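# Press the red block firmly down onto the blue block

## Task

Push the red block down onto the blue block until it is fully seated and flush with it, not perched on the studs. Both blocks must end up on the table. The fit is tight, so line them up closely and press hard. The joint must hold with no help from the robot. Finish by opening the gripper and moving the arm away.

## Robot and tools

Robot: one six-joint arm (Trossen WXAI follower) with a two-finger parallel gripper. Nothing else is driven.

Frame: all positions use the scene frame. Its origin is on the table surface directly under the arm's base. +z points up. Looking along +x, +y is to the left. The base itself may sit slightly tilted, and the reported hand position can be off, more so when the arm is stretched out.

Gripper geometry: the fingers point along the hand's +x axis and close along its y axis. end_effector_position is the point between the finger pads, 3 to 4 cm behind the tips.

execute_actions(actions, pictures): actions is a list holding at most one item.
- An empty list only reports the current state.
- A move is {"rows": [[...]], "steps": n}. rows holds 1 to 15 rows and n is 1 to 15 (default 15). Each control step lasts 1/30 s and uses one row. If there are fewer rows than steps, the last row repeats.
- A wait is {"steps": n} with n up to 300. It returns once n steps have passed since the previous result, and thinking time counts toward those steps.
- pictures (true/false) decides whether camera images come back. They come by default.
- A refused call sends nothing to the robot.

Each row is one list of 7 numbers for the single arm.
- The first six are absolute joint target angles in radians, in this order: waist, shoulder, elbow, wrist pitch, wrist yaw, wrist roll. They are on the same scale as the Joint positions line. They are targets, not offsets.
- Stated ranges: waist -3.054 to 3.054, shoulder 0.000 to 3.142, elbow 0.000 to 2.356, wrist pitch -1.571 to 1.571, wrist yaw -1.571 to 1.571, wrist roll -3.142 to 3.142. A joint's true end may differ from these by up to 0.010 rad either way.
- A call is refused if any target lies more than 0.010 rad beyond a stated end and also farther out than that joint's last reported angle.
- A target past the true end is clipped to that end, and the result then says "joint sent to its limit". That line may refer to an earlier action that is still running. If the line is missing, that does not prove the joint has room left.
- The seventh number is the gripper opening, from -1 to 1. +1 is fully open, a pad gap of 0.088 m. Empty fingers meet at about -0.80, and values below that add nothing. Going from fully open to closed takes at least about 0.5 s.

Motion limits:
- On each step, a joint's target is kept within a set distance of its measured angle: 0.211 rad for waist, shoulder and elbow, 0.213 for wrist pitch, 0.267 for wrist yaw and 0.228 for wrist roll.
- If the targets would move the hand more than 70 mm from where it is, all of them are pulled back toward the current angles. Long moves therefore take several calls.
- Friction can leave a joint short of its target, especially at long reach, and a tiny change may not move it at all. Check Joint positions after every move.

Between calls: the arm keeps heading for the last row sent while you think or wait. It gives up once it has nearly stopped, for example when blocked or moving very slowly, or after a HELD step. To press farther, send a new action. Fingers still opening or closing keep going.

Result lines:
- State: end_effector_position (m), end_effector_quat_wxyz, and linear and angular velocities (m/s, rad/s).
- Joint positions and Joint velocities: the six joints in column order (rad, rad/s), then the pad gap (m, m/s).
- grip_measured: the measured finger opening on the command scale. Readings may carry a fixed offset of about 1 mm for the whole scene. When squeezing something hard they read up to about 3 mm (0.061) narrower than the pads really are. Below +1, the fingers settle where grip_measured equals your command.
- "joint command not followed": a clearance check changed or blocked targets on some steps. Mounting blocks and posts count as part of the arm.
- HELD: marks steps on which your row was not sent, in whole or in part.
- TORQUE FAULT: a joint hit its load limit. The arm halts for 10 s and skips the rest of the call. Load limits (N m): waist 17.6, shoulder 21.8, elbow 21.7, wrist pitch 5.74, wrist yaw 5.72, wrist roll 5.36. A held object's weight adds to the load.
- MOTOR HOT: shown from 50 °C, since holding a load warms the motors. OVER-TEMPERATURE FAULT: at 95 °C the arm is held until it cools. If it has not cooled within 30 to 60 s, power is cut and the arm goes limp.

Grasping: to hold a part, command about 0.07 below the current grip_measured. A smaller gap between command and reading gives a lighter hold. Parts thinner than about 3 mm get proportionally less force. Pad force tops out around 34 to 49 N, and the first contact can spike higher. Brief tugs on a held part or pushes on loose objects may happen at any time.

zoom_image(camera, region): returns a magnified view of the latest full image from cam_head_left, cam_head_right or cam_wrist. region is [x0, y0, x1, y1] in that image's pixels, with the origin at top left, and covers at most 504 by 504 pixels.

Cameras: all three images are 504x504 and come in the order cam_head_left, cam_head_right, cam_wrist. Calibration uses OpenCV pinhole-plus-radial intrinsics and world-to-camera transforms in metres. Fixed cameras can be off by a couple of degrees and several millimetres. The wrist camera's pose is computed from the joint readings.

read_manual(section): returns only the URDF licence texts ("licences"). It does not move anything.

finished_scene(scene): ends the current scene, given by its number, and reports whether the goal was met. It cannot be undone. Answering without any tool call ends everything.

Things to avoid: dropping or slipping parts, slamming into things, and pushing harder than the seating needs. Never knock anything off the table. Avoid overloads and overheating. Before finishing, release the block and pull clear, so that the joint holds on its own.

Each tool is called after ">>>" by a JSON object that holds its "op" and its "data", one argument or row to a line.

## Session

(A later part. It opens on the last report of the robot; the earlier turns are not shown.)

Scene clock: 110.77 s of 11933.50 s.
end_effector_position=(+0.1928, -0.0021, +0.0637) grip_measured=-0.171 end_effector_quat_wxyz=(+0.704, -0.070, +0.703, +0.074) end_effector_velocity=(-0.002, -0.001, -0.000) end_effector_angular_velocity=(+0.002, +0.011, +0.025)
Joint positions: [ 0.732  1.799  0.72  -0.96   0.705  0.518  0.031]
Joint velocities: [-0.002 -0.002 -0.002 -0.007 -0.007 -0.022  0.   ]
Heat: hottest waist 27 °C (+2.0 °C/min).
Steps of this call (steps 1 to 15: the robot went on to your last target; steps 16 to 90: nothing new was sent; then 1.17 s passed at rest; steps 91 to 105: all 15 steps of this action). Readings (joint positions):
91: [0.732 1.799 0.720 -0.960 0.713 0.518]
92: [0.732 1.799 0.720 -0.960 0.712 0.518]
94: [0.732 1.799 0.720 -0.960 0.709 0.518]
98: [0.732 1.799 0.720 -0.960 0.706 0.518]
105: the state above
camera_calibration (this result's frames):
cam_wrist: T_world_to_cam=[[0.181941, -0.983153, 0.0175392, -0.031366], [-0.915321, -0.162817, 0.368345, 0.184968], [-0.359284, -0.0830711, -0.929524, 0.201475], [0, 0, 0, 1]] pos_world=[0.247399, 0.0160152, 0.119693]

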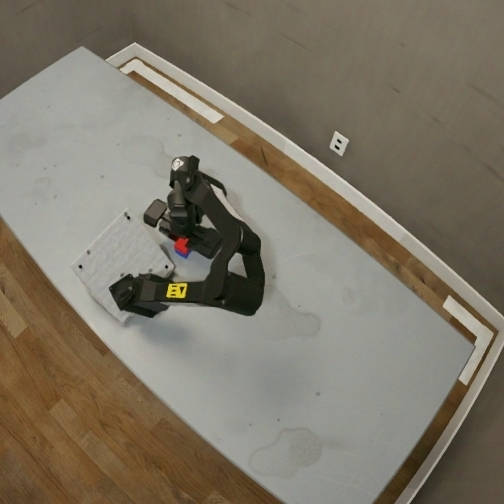

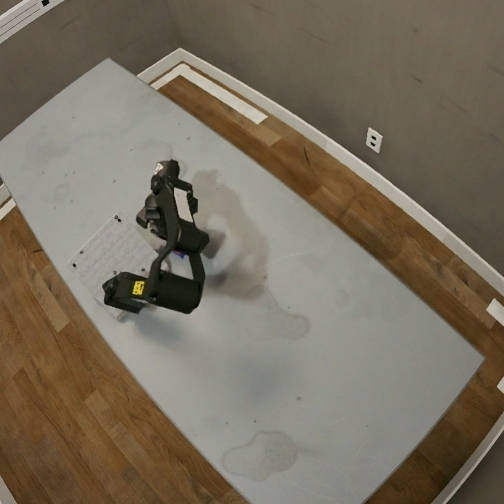

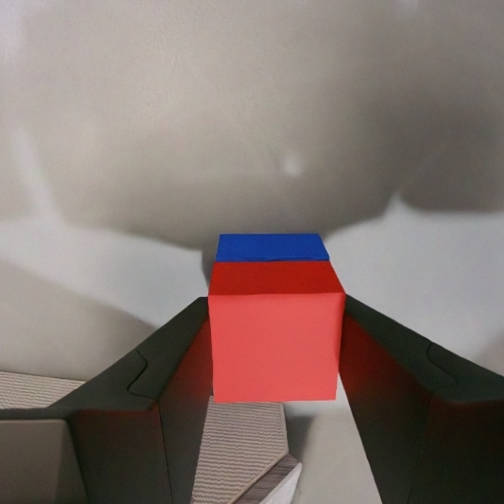

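>>> {"op": "execute_actions", "data": {
  "actions": [
    {"rows":[[0.729,1.806,0.707,-0.952,0.711,0.512,-0.27],[0.729,1.806,0.707,-0.952,0.711,0.512,-0.27],[0.729,1.806,0.707,-0.952,0.711,0.512,-0.27],[0.726,1.807,0.704,-0.947,0.712,0.509,-0.27],[0.726,1.807,0.704,-0.947,0.712,0.509,-0.27],[0.726,1.807,0.704,-0.947,0.712,0.509,-0.27],[0.723,1.807,0.702,-0.941,0.713,0.505,-0.27],[0.723,1.807,0.702,-0.941,0.713,0.505,-0.27],[0.723,1.807,0.702,-0.941,0.713,0.505,-0.27],[0.72,1.808,0.699,-0.936,0.715,0.502,-0.27]]}
  ],
  "pictures": false
}}

>>> {"op": "execute_actions", "data": {
  "actions": [
    {"rows":[[0.71,1.818,0.692,-0.94,0.715,0.502,-0.27],[0.71,1.818,0.692,-0.94,0.715,0.502,-0.27],[0.71,1.818,0.692,-0.94,0.715,0.502,-0.27],[0.71,1.818,0.692,-0.94,0.715,0.502,-0.27],[0.695,1.83,0.68,-0.95,0.715,0.502,-0.27]]}
  ]
}}

>>> {"op": "zoom_image", "data": {
  "camera": "cam_wrist",
  "region": [180,200,380,320]
}}

Scene clock: 120.80 s of 11933.50 s.
end_effector_position=(+0.1943, -0.0010, +0.0628) grip_measured=-0.171 end_effector_quat_wxyz=(+0.707, -0.070, +0.700, +0.076) end_effector_velocity=(-0.001, +0.001, -0.001) end_effector_angular_velocity=(+0.006, +0.005, +0.019)
Joint positions: [ 0.731  1.799  0.716 -0.943  0.709  0.505  0.031]
Joint velocities: [-0.002  0.002 -0.002  0.007 -0.007 -0.022 -0.   ]
Heat: hottest waist 27 °C (+1.0 °C/min).
Steps of this call (steps 1 to 15: the robot went on to your last target; steps 16 to 90: nothing new was sent; then 6.53 s passed at rest; steps 91 to 105: all 15 steps of this action). Readings (joint positions):
91: [0.732 1.799 0.720 -0.959 0.705 0.518]
92: [0.732 1.799 0.719 -0.957 0.705 0.518]
94: [0.731 1.799 0.718 -0.956 0.705 0.516]
98: [0.731 1.799 0.717 -0.950 0.707 0.510]
105: the state above

Scene clock: 121.30 s of 11933.50 s.
end_effector_position=(+0.1942, -0.0010, +0.0630) grip_measured=-0.171 end_effector_quat_wxyz=(+0.707, -0.071, +0.700, +0.076) end_effector_velocity=(-0.003, -0.000, -0.001) end_effector_angular_velocity=(-0.001, +0.013, +0.014)
Joint positions: [ 0.732  1.799  0.716 -0.944  0.709  0.505  0.031]
Joint velocities: [-0.002  0.002 -0.002 -0.007 -0.007 -0.007 -0.   ]
Heat: hottest waist 27 °C (+1.0 °C/min).
A step of this action was HELD (marked below), so the robot has no last target. The arm can still carry out the HELD step.
Steps of this call (steps 1 to 15: all 15 steps of this action). Readings (joint positions):
1: [0.730 1.799 0.715 -0.943 0.709 0.505]
2: [0.729 1.799 0.715 -0.943 0.708 0.505]
4: [0.729 1.800 0.715 -0.943 0.708 0.505]
5: [0.731 1.799 0.716 -0.944 0.708 0.505] HELD
6: [0.732 1.799 0.716 -0.944 0.709 0.505] HELD
7: [0.732 1.799 0.716 -0.944 0.709 0.505] HELD
8: [0.732 1.799 0.716 -0.944 0.709 0.505] HELD
9: [0.732 1.799 0.716 -0.944 0.709 0.505] HELD
10: [0.732 1.799 0.716 -0.944 0.709 0.505] HELD
11: [0.732 1.799 0.716 -0.944 0.709 0.505] HELD
12: [0.732 1.799 0.716 -0.944 0.709 0.505] HELD
13: [0.732 1.799 0.716 -0.944 0.709 0.505] HELD
14: [0.732 1.799 0.716 -0.944 0.709 0.505] HELD
15: the state above HELD
joint command not followed: on one or more control steps a check withheld the commanded joint targets, and the robot was not sent them on those steps. On the call's last step the targets were still withheld.
cause: the commanded joint targets would bring two parts of the arm too close to each other (joints 1 (waist) to 6 (wrist roll) lie between them); next, command targets that bring no two parts of the arm closer together.
camera_calibration (this result's frames):
cam_wrist: T_world_to_cam=[[0.186552, -0.98231, 0.0163033, -0.0313097], [-0.918053, -0.168392, 0.358919, 0.187837], [-0.349824, -0.0819241, -0.933226, 0.199789], [0, 0, 0, 1]] pos_world=[0.248176, 0.0172417, 0.11954]

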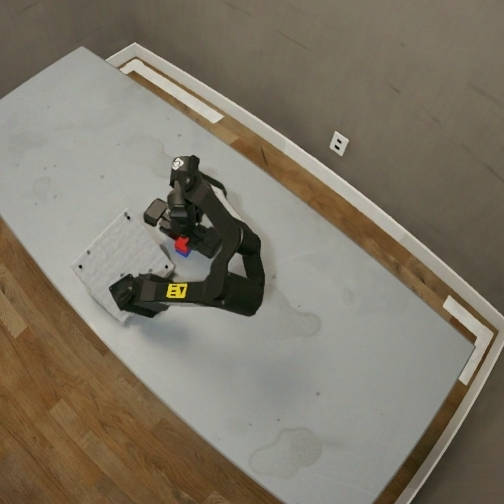

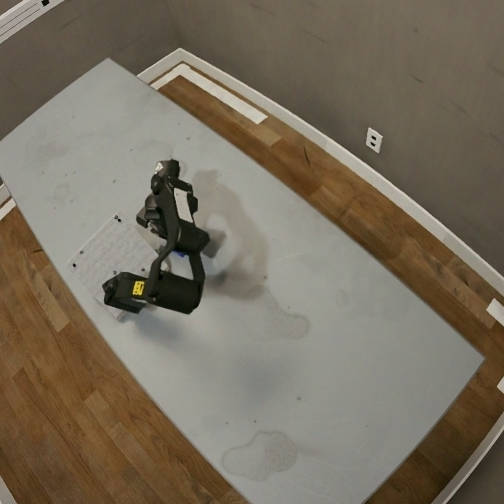

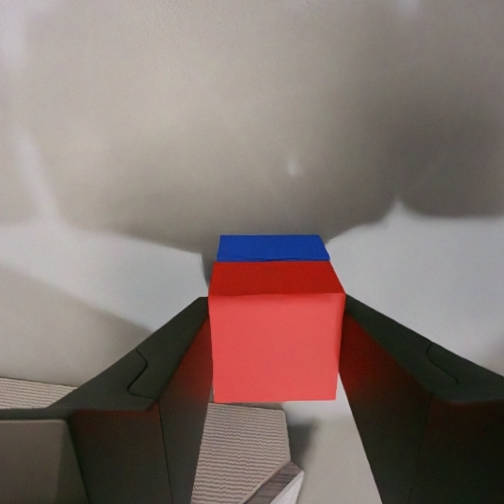

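Region (180, 200, 380, 320) of cam_wrist's 504x504 image, scaled by 2.520, with more detail than that image has; it fills the top 302 rows of this view, and the rest is white.

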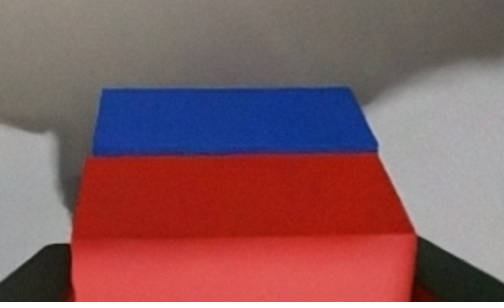

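>>> {"op": "execute_actions", "data": {
  "actions": [
    {"rows":[[0.728,1.803,0.712,-0.95,0.717,0.512,-0.27],[0.728,1.803,0.712,-0.95,0.717,0.512,-0.27],[0.728,1.803,0.712,-0.95,0.717,0.512,-0.27],[0.728,1.803,0.712,-0.95,0.717,0.512,-0.27],[0.71,1.81,0.695,-0.945,0.717,0.512,-0.27],[0.71,1.81,0.695,-0.945,0.717,0.512,-0.27],[0.71,1.81,0.695,-0.945,0.717,0.512,-0.27],[0.71,1.81,0.695,-0.945,0.717,0.512,-0.27],[0.685,1.818,0.685,-0.94,0.717,0.512,-0.27]]}
  ]
}}

>>> {"op": "zoom_image", "data": {
  "camera": "cam_wrist",
  "region": [180,200,380,320]
}}

Scene clock: 129.63 s of 11933.50 s.
end_effector_position=(+0.1935, -0.0019, +0.0612) grip_measured=-0.171 end_effector_quat_wxyz=(+0.703, -0.065, +0.705, +0.073) end_effector_velocity=(-0.004, +0.001, -0.001) end_effector_angular_velocity=(+0.011, +0.023, +0.014)
Joint positions: [ 0.72   1.799  0.715 -0.944  0.704  0.509  0.031]
Joint velocities: [-0.002  0.002 -0.002 -0.007 -0.022 -0.007 -0.   ]
Heat: hottest waist 27 °C (+1.0 °C/min).
Steps of this call (steps 1 to 90: nothing new was sent; then 4.83 s passed at rest; steps 91 to 105: all 15 steps of this action). Readings (joint positions):
91: [0.732 1.799 0.716 -0.944 0.709 0.505]
92: [0.732 1.799 0.716 -0.944 0.710 0.506]
94: [0.732 1.799 0.716 -0.944 0.710 0.508]
98: [0.728 1.799 0.716 -0.944 0.710 0.509]
105: the state above
camera_calibration (this result's frames):
cam_wrist: T_world_to_cam=[[0.174532, -0.984595, 0.0105547, -0.0294163], [-0.91537, -0.158293, 0.370191, 0.186425], [-0.362817, -0.0742717, -0.928896, 0.200077], [0, 0, 0, 1]] pos_world=[0.248373, 0.0154067, 0.117148]

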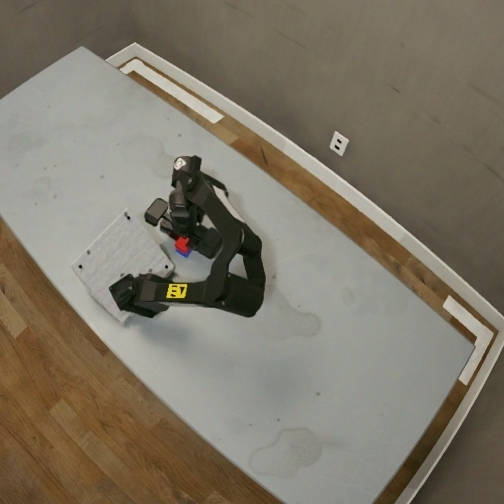

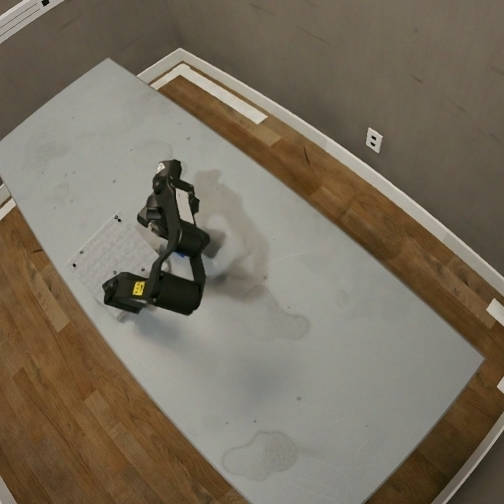

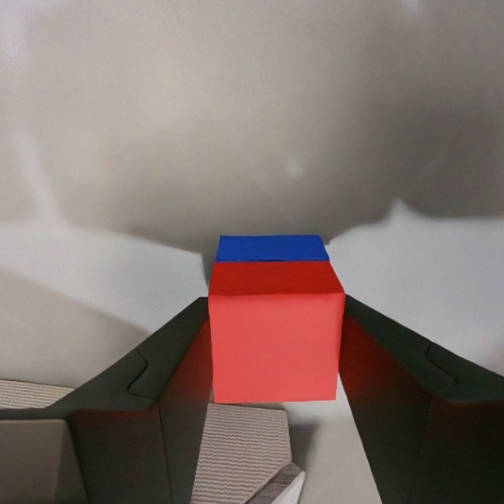

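Region (180, 200, 380, 320) of cam_wrist's 504x504 image, scaled by 2.520, with more detail than that image has; it fills the top 302 rows of this view, and the rest is white.

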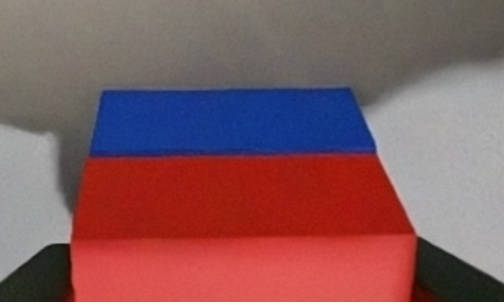

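>>> {"op": "execute_actions", "data": {
  "actions": [
    {"rows":[[0.675,1.822,0.675,-0.935,0.73,0.512,-0.3],[0.675,1.822,0.675,-0.935,0.73,0.512,-0.3],[0.675,1.822,0.675,-0.935,0.73,0.512,-0.3],[0.675,1.822,0.675,-0.935,0.73,0.512,-0.3],[0.665,1.83,0.665,-0.93,0.74,0.515,-0.3],[0.665,1.83,0.665,-0.93,0.74,0.515,-0.3],[0.665,1.83,0.665,-0.93,0.74,0.515,-0.3],[0.665,1.83,0.665,-0.93,0.74,0.515,-0.3],[0.65,1.835,0.655,-0.925,0.745,0.52,-0.3]]}
  ]
}}

>>> {"op": "zoom_image", "data": {
  "camera": "cam_wrist",
  "region": [180,200,380,320]
}}

Scene clock: 135.00 s of 11933.50 s.
end_effector_position=(+0.1940, -0.0035, +0.0581) grip_measured=-0.171 end_effector_quat_wxyz=(+0.704, -0.060, +0.705, +0.064) end_effector_velocity=(-0.002, -0.001, -0.000) end_effector_angular_velocity=(+0.002, +0.011, +0.011)
Joint positions: [ 0.708  1.799  0.708 -0.93   0.714  0.517  0.031]
Joint velocities: [-0.002 -0.002 -0.002 -0.007 -0.007 -0.007 -0.   ]
Heat: hottest waist 26 °C (+0.0 °C/min).
Steps of this call (steps 1 to 15: the robot went on to your last target; steps 16 to 90: nothing new was sent; then 1.87 s passed at rest; steps 91 to 105: all 15 steps of this action). Readings (joint positions):
91: [0.720 1.799 0.715 -0.944 0.703 0.509]
92: [0.718 1.799 0.715 -0.944 0.703 0.509]
94: [0.718 1.799 0.715 -0.944 0.703 0.509]
98: [0.717 1.799 0.713 -0.942 0.703 0.511]
105: the state above
camera_calibration (this result's frames):
cam_wrist: T_world_to_cam=[[0.155493, -0.987703, 0.0162644, -0.0276686], [-0.918554, -0.13851, 0.370235, 0.188505], [-0.363429, -0.0725086, -0.928796, 0.197372], [0, 0, 0, 1]] pos_world=[0.249185, 0.0130926, 0.113977]

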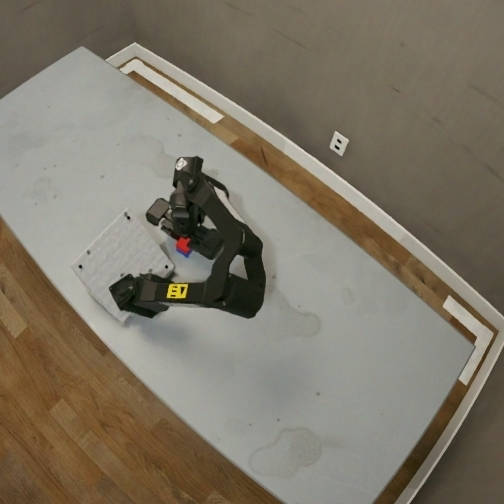

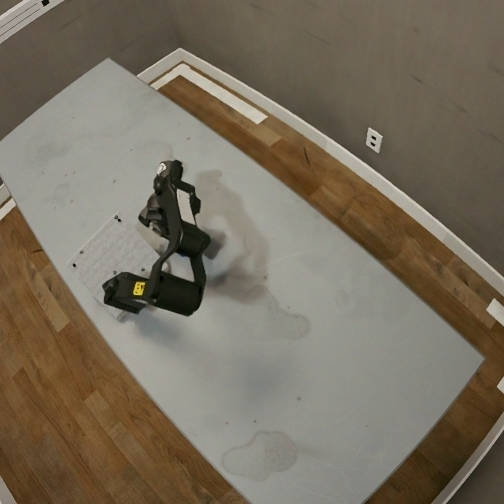

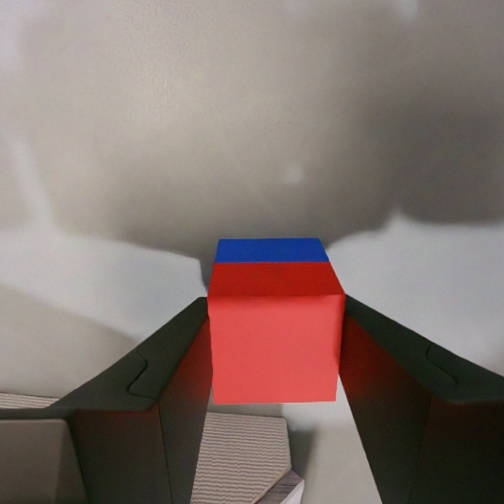

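Region (180, 200, 380, 320) of cam_wrist's 504x504 image, scaled by 2.520, with more detail than that image has; it fills the top 302 rows of this view, and the rest is white.

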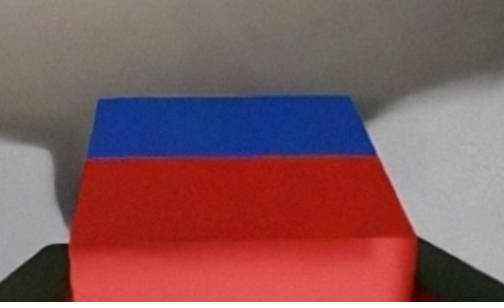

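Seated.

>>> {"op": "execute_actions", "data": {
  "actions": [
    {"rows":[[0.712,1.799,0.71,-0.93,0.714,0.517,-0.3],[0.712,1.799,0.71,-0.93,0.714,0.517,-0.3],[0.712,1.799,0.71,-0.93,0.714,0.517,-0.3],[0.712,1.799,0.71,-0.93,0.714,0.517,-0.3],[0.712,1.799,0.71,-0.93,0.714,0.517,0.3]]}
  ],
  "pictures": false
}}

>>> {"op": "execute_actions", "data": {
  "actions": [
    {"rows":[[0.76,1.79,0.77,-1.03,0.7,0.58,0.3],[0.76,1.79,0.77,-1.03,0.7,0.58,0.3],[0.76,1.79,0.77,-1.03,0.7,0.58,0.3],[0.76,1.79,0.77,-1.03,0.7,0.58,0.3],[0.82,1.77,0.87,-1.2,0.67,0.68,0.3]]}
  ]
}}

>>> {"op": "zoom_image", "data": {
  "camera": "cam_head_left",
  "region": [155,220,215,270]
}}

Scene clock: 141.83 s of 11933.50 s.
end_effector_position=(+0.1959, -0.0033, +0.0597) grip_measured=+0.286 end_effector_quat_wxyz=(+0.707, -0.058, +0.702, +0.063) end_effector_velocity=(-0.002, +0.004, -0.000) end_effector_angular_velocity=(+0.018, +0.011, +0.022)
Joint positions: [ 0.711  1.796  0.712 -0.93   0.717  0.517  0.053]
Joint velocities: [ 0.002  0.002 -0.002  0.007 -0.022 -0.022  0.006]
Heat: hottest waist 26 °C (+0.0 °C/min).
Steps of this call (steps 1 to 15: the robot went on to your last target; steps 16 to 90: nothing new was sent; then 3.33 s passed at rest; steps 91 to 105: all 15 steps of this action). Readings (joint positions):
91: [0.711 1.796 0.712 -0.930 0.716 0.517]
92: [0.715 1.795 0.712 -0.930 0.718 0.517]
94: [0.715 1.795 0.713 -0.930 0.719 0.517]
98: [0.711 1.796 0.712 -0.930 0.718 0.517]
105: the state above

Scene clock: 142.33 s of 11933.50 s.
end_effector_position=(+0.1987, -0.0114, +0.1048) grip_measured=+0.297 end_effector_quat_wxyz=(+0.705, -0.054, +0.706, +0.050) end_effector_velocity=(-0.003, -0.002, +0.001) end_effector_angular_velocity=(-0.005, +0.013, -0.010)
Joint positions: [ 0.816  1.774  0.858 -1.194  0.674  0.675  0.054]
Joint velocities: [ 0.002 -0.002  0.002 -0.022 -0.007  0.022 -0.   ]
Heat: hottest waist 26 °C (+0.0 °C/min).
Steps of this call (steps 1 to 15: all 15 steps of this action). Readings (joint positions):
1: [0.715 1.796 0.718 -0.947 0.714 0.530]
2: [0.727 1.796 0.727 -0.977 0.711 0.544]
4: [0.746 1.796 0.743 -1.002 0.707 0.562]
8: [0.802 1.783 0.828 -1.148 0.682 0.649]
15: the state above
camera_calibration (this result's frames):
cam_wrist: T_world_to_cam=[[0.126882, -0.991472, 0.0297355, -0.0327311], [-0.922687, -0.10697, 0.370415, 0.175639], [-0.364075, -0.0744354, -0.92839, 0.241991], [0, 0, 0, 1]] pos_world=[0.254316, 0.00434886, 0.160576]

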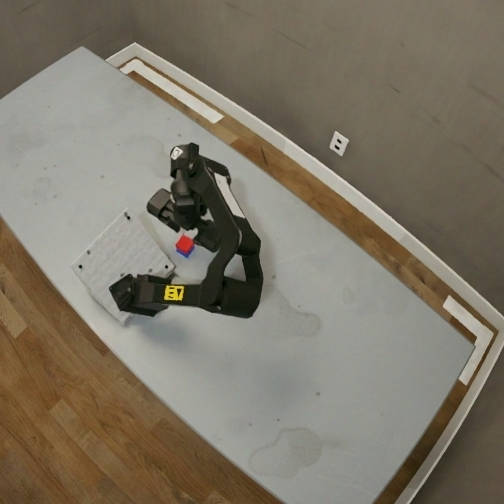

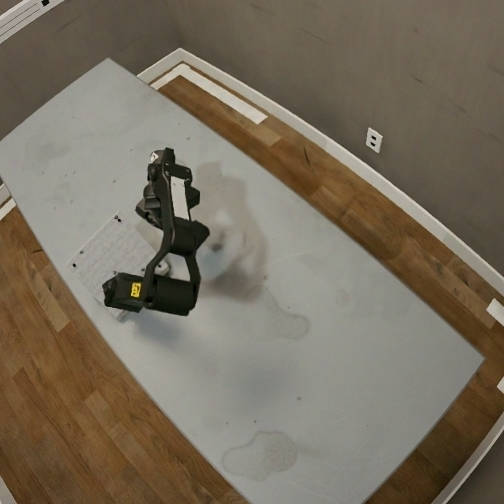

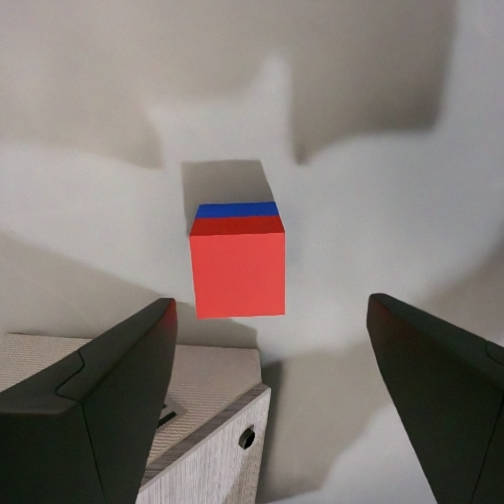

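Region (155, 220, 215, 270) of cam_head_left's 504x504 image, scaled by 8.400, with more detail than that image has.

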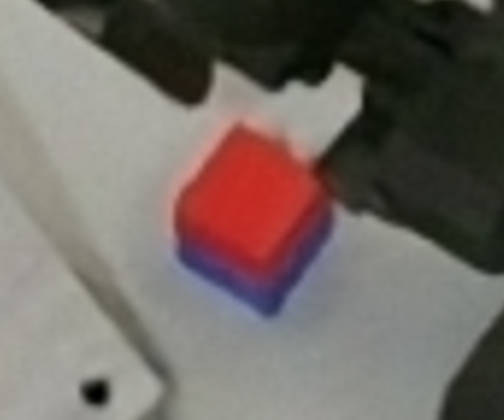

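>>> {"op": "finished_scene", "data": {
  "scene": 1
}}

The scene is finished: the task was done.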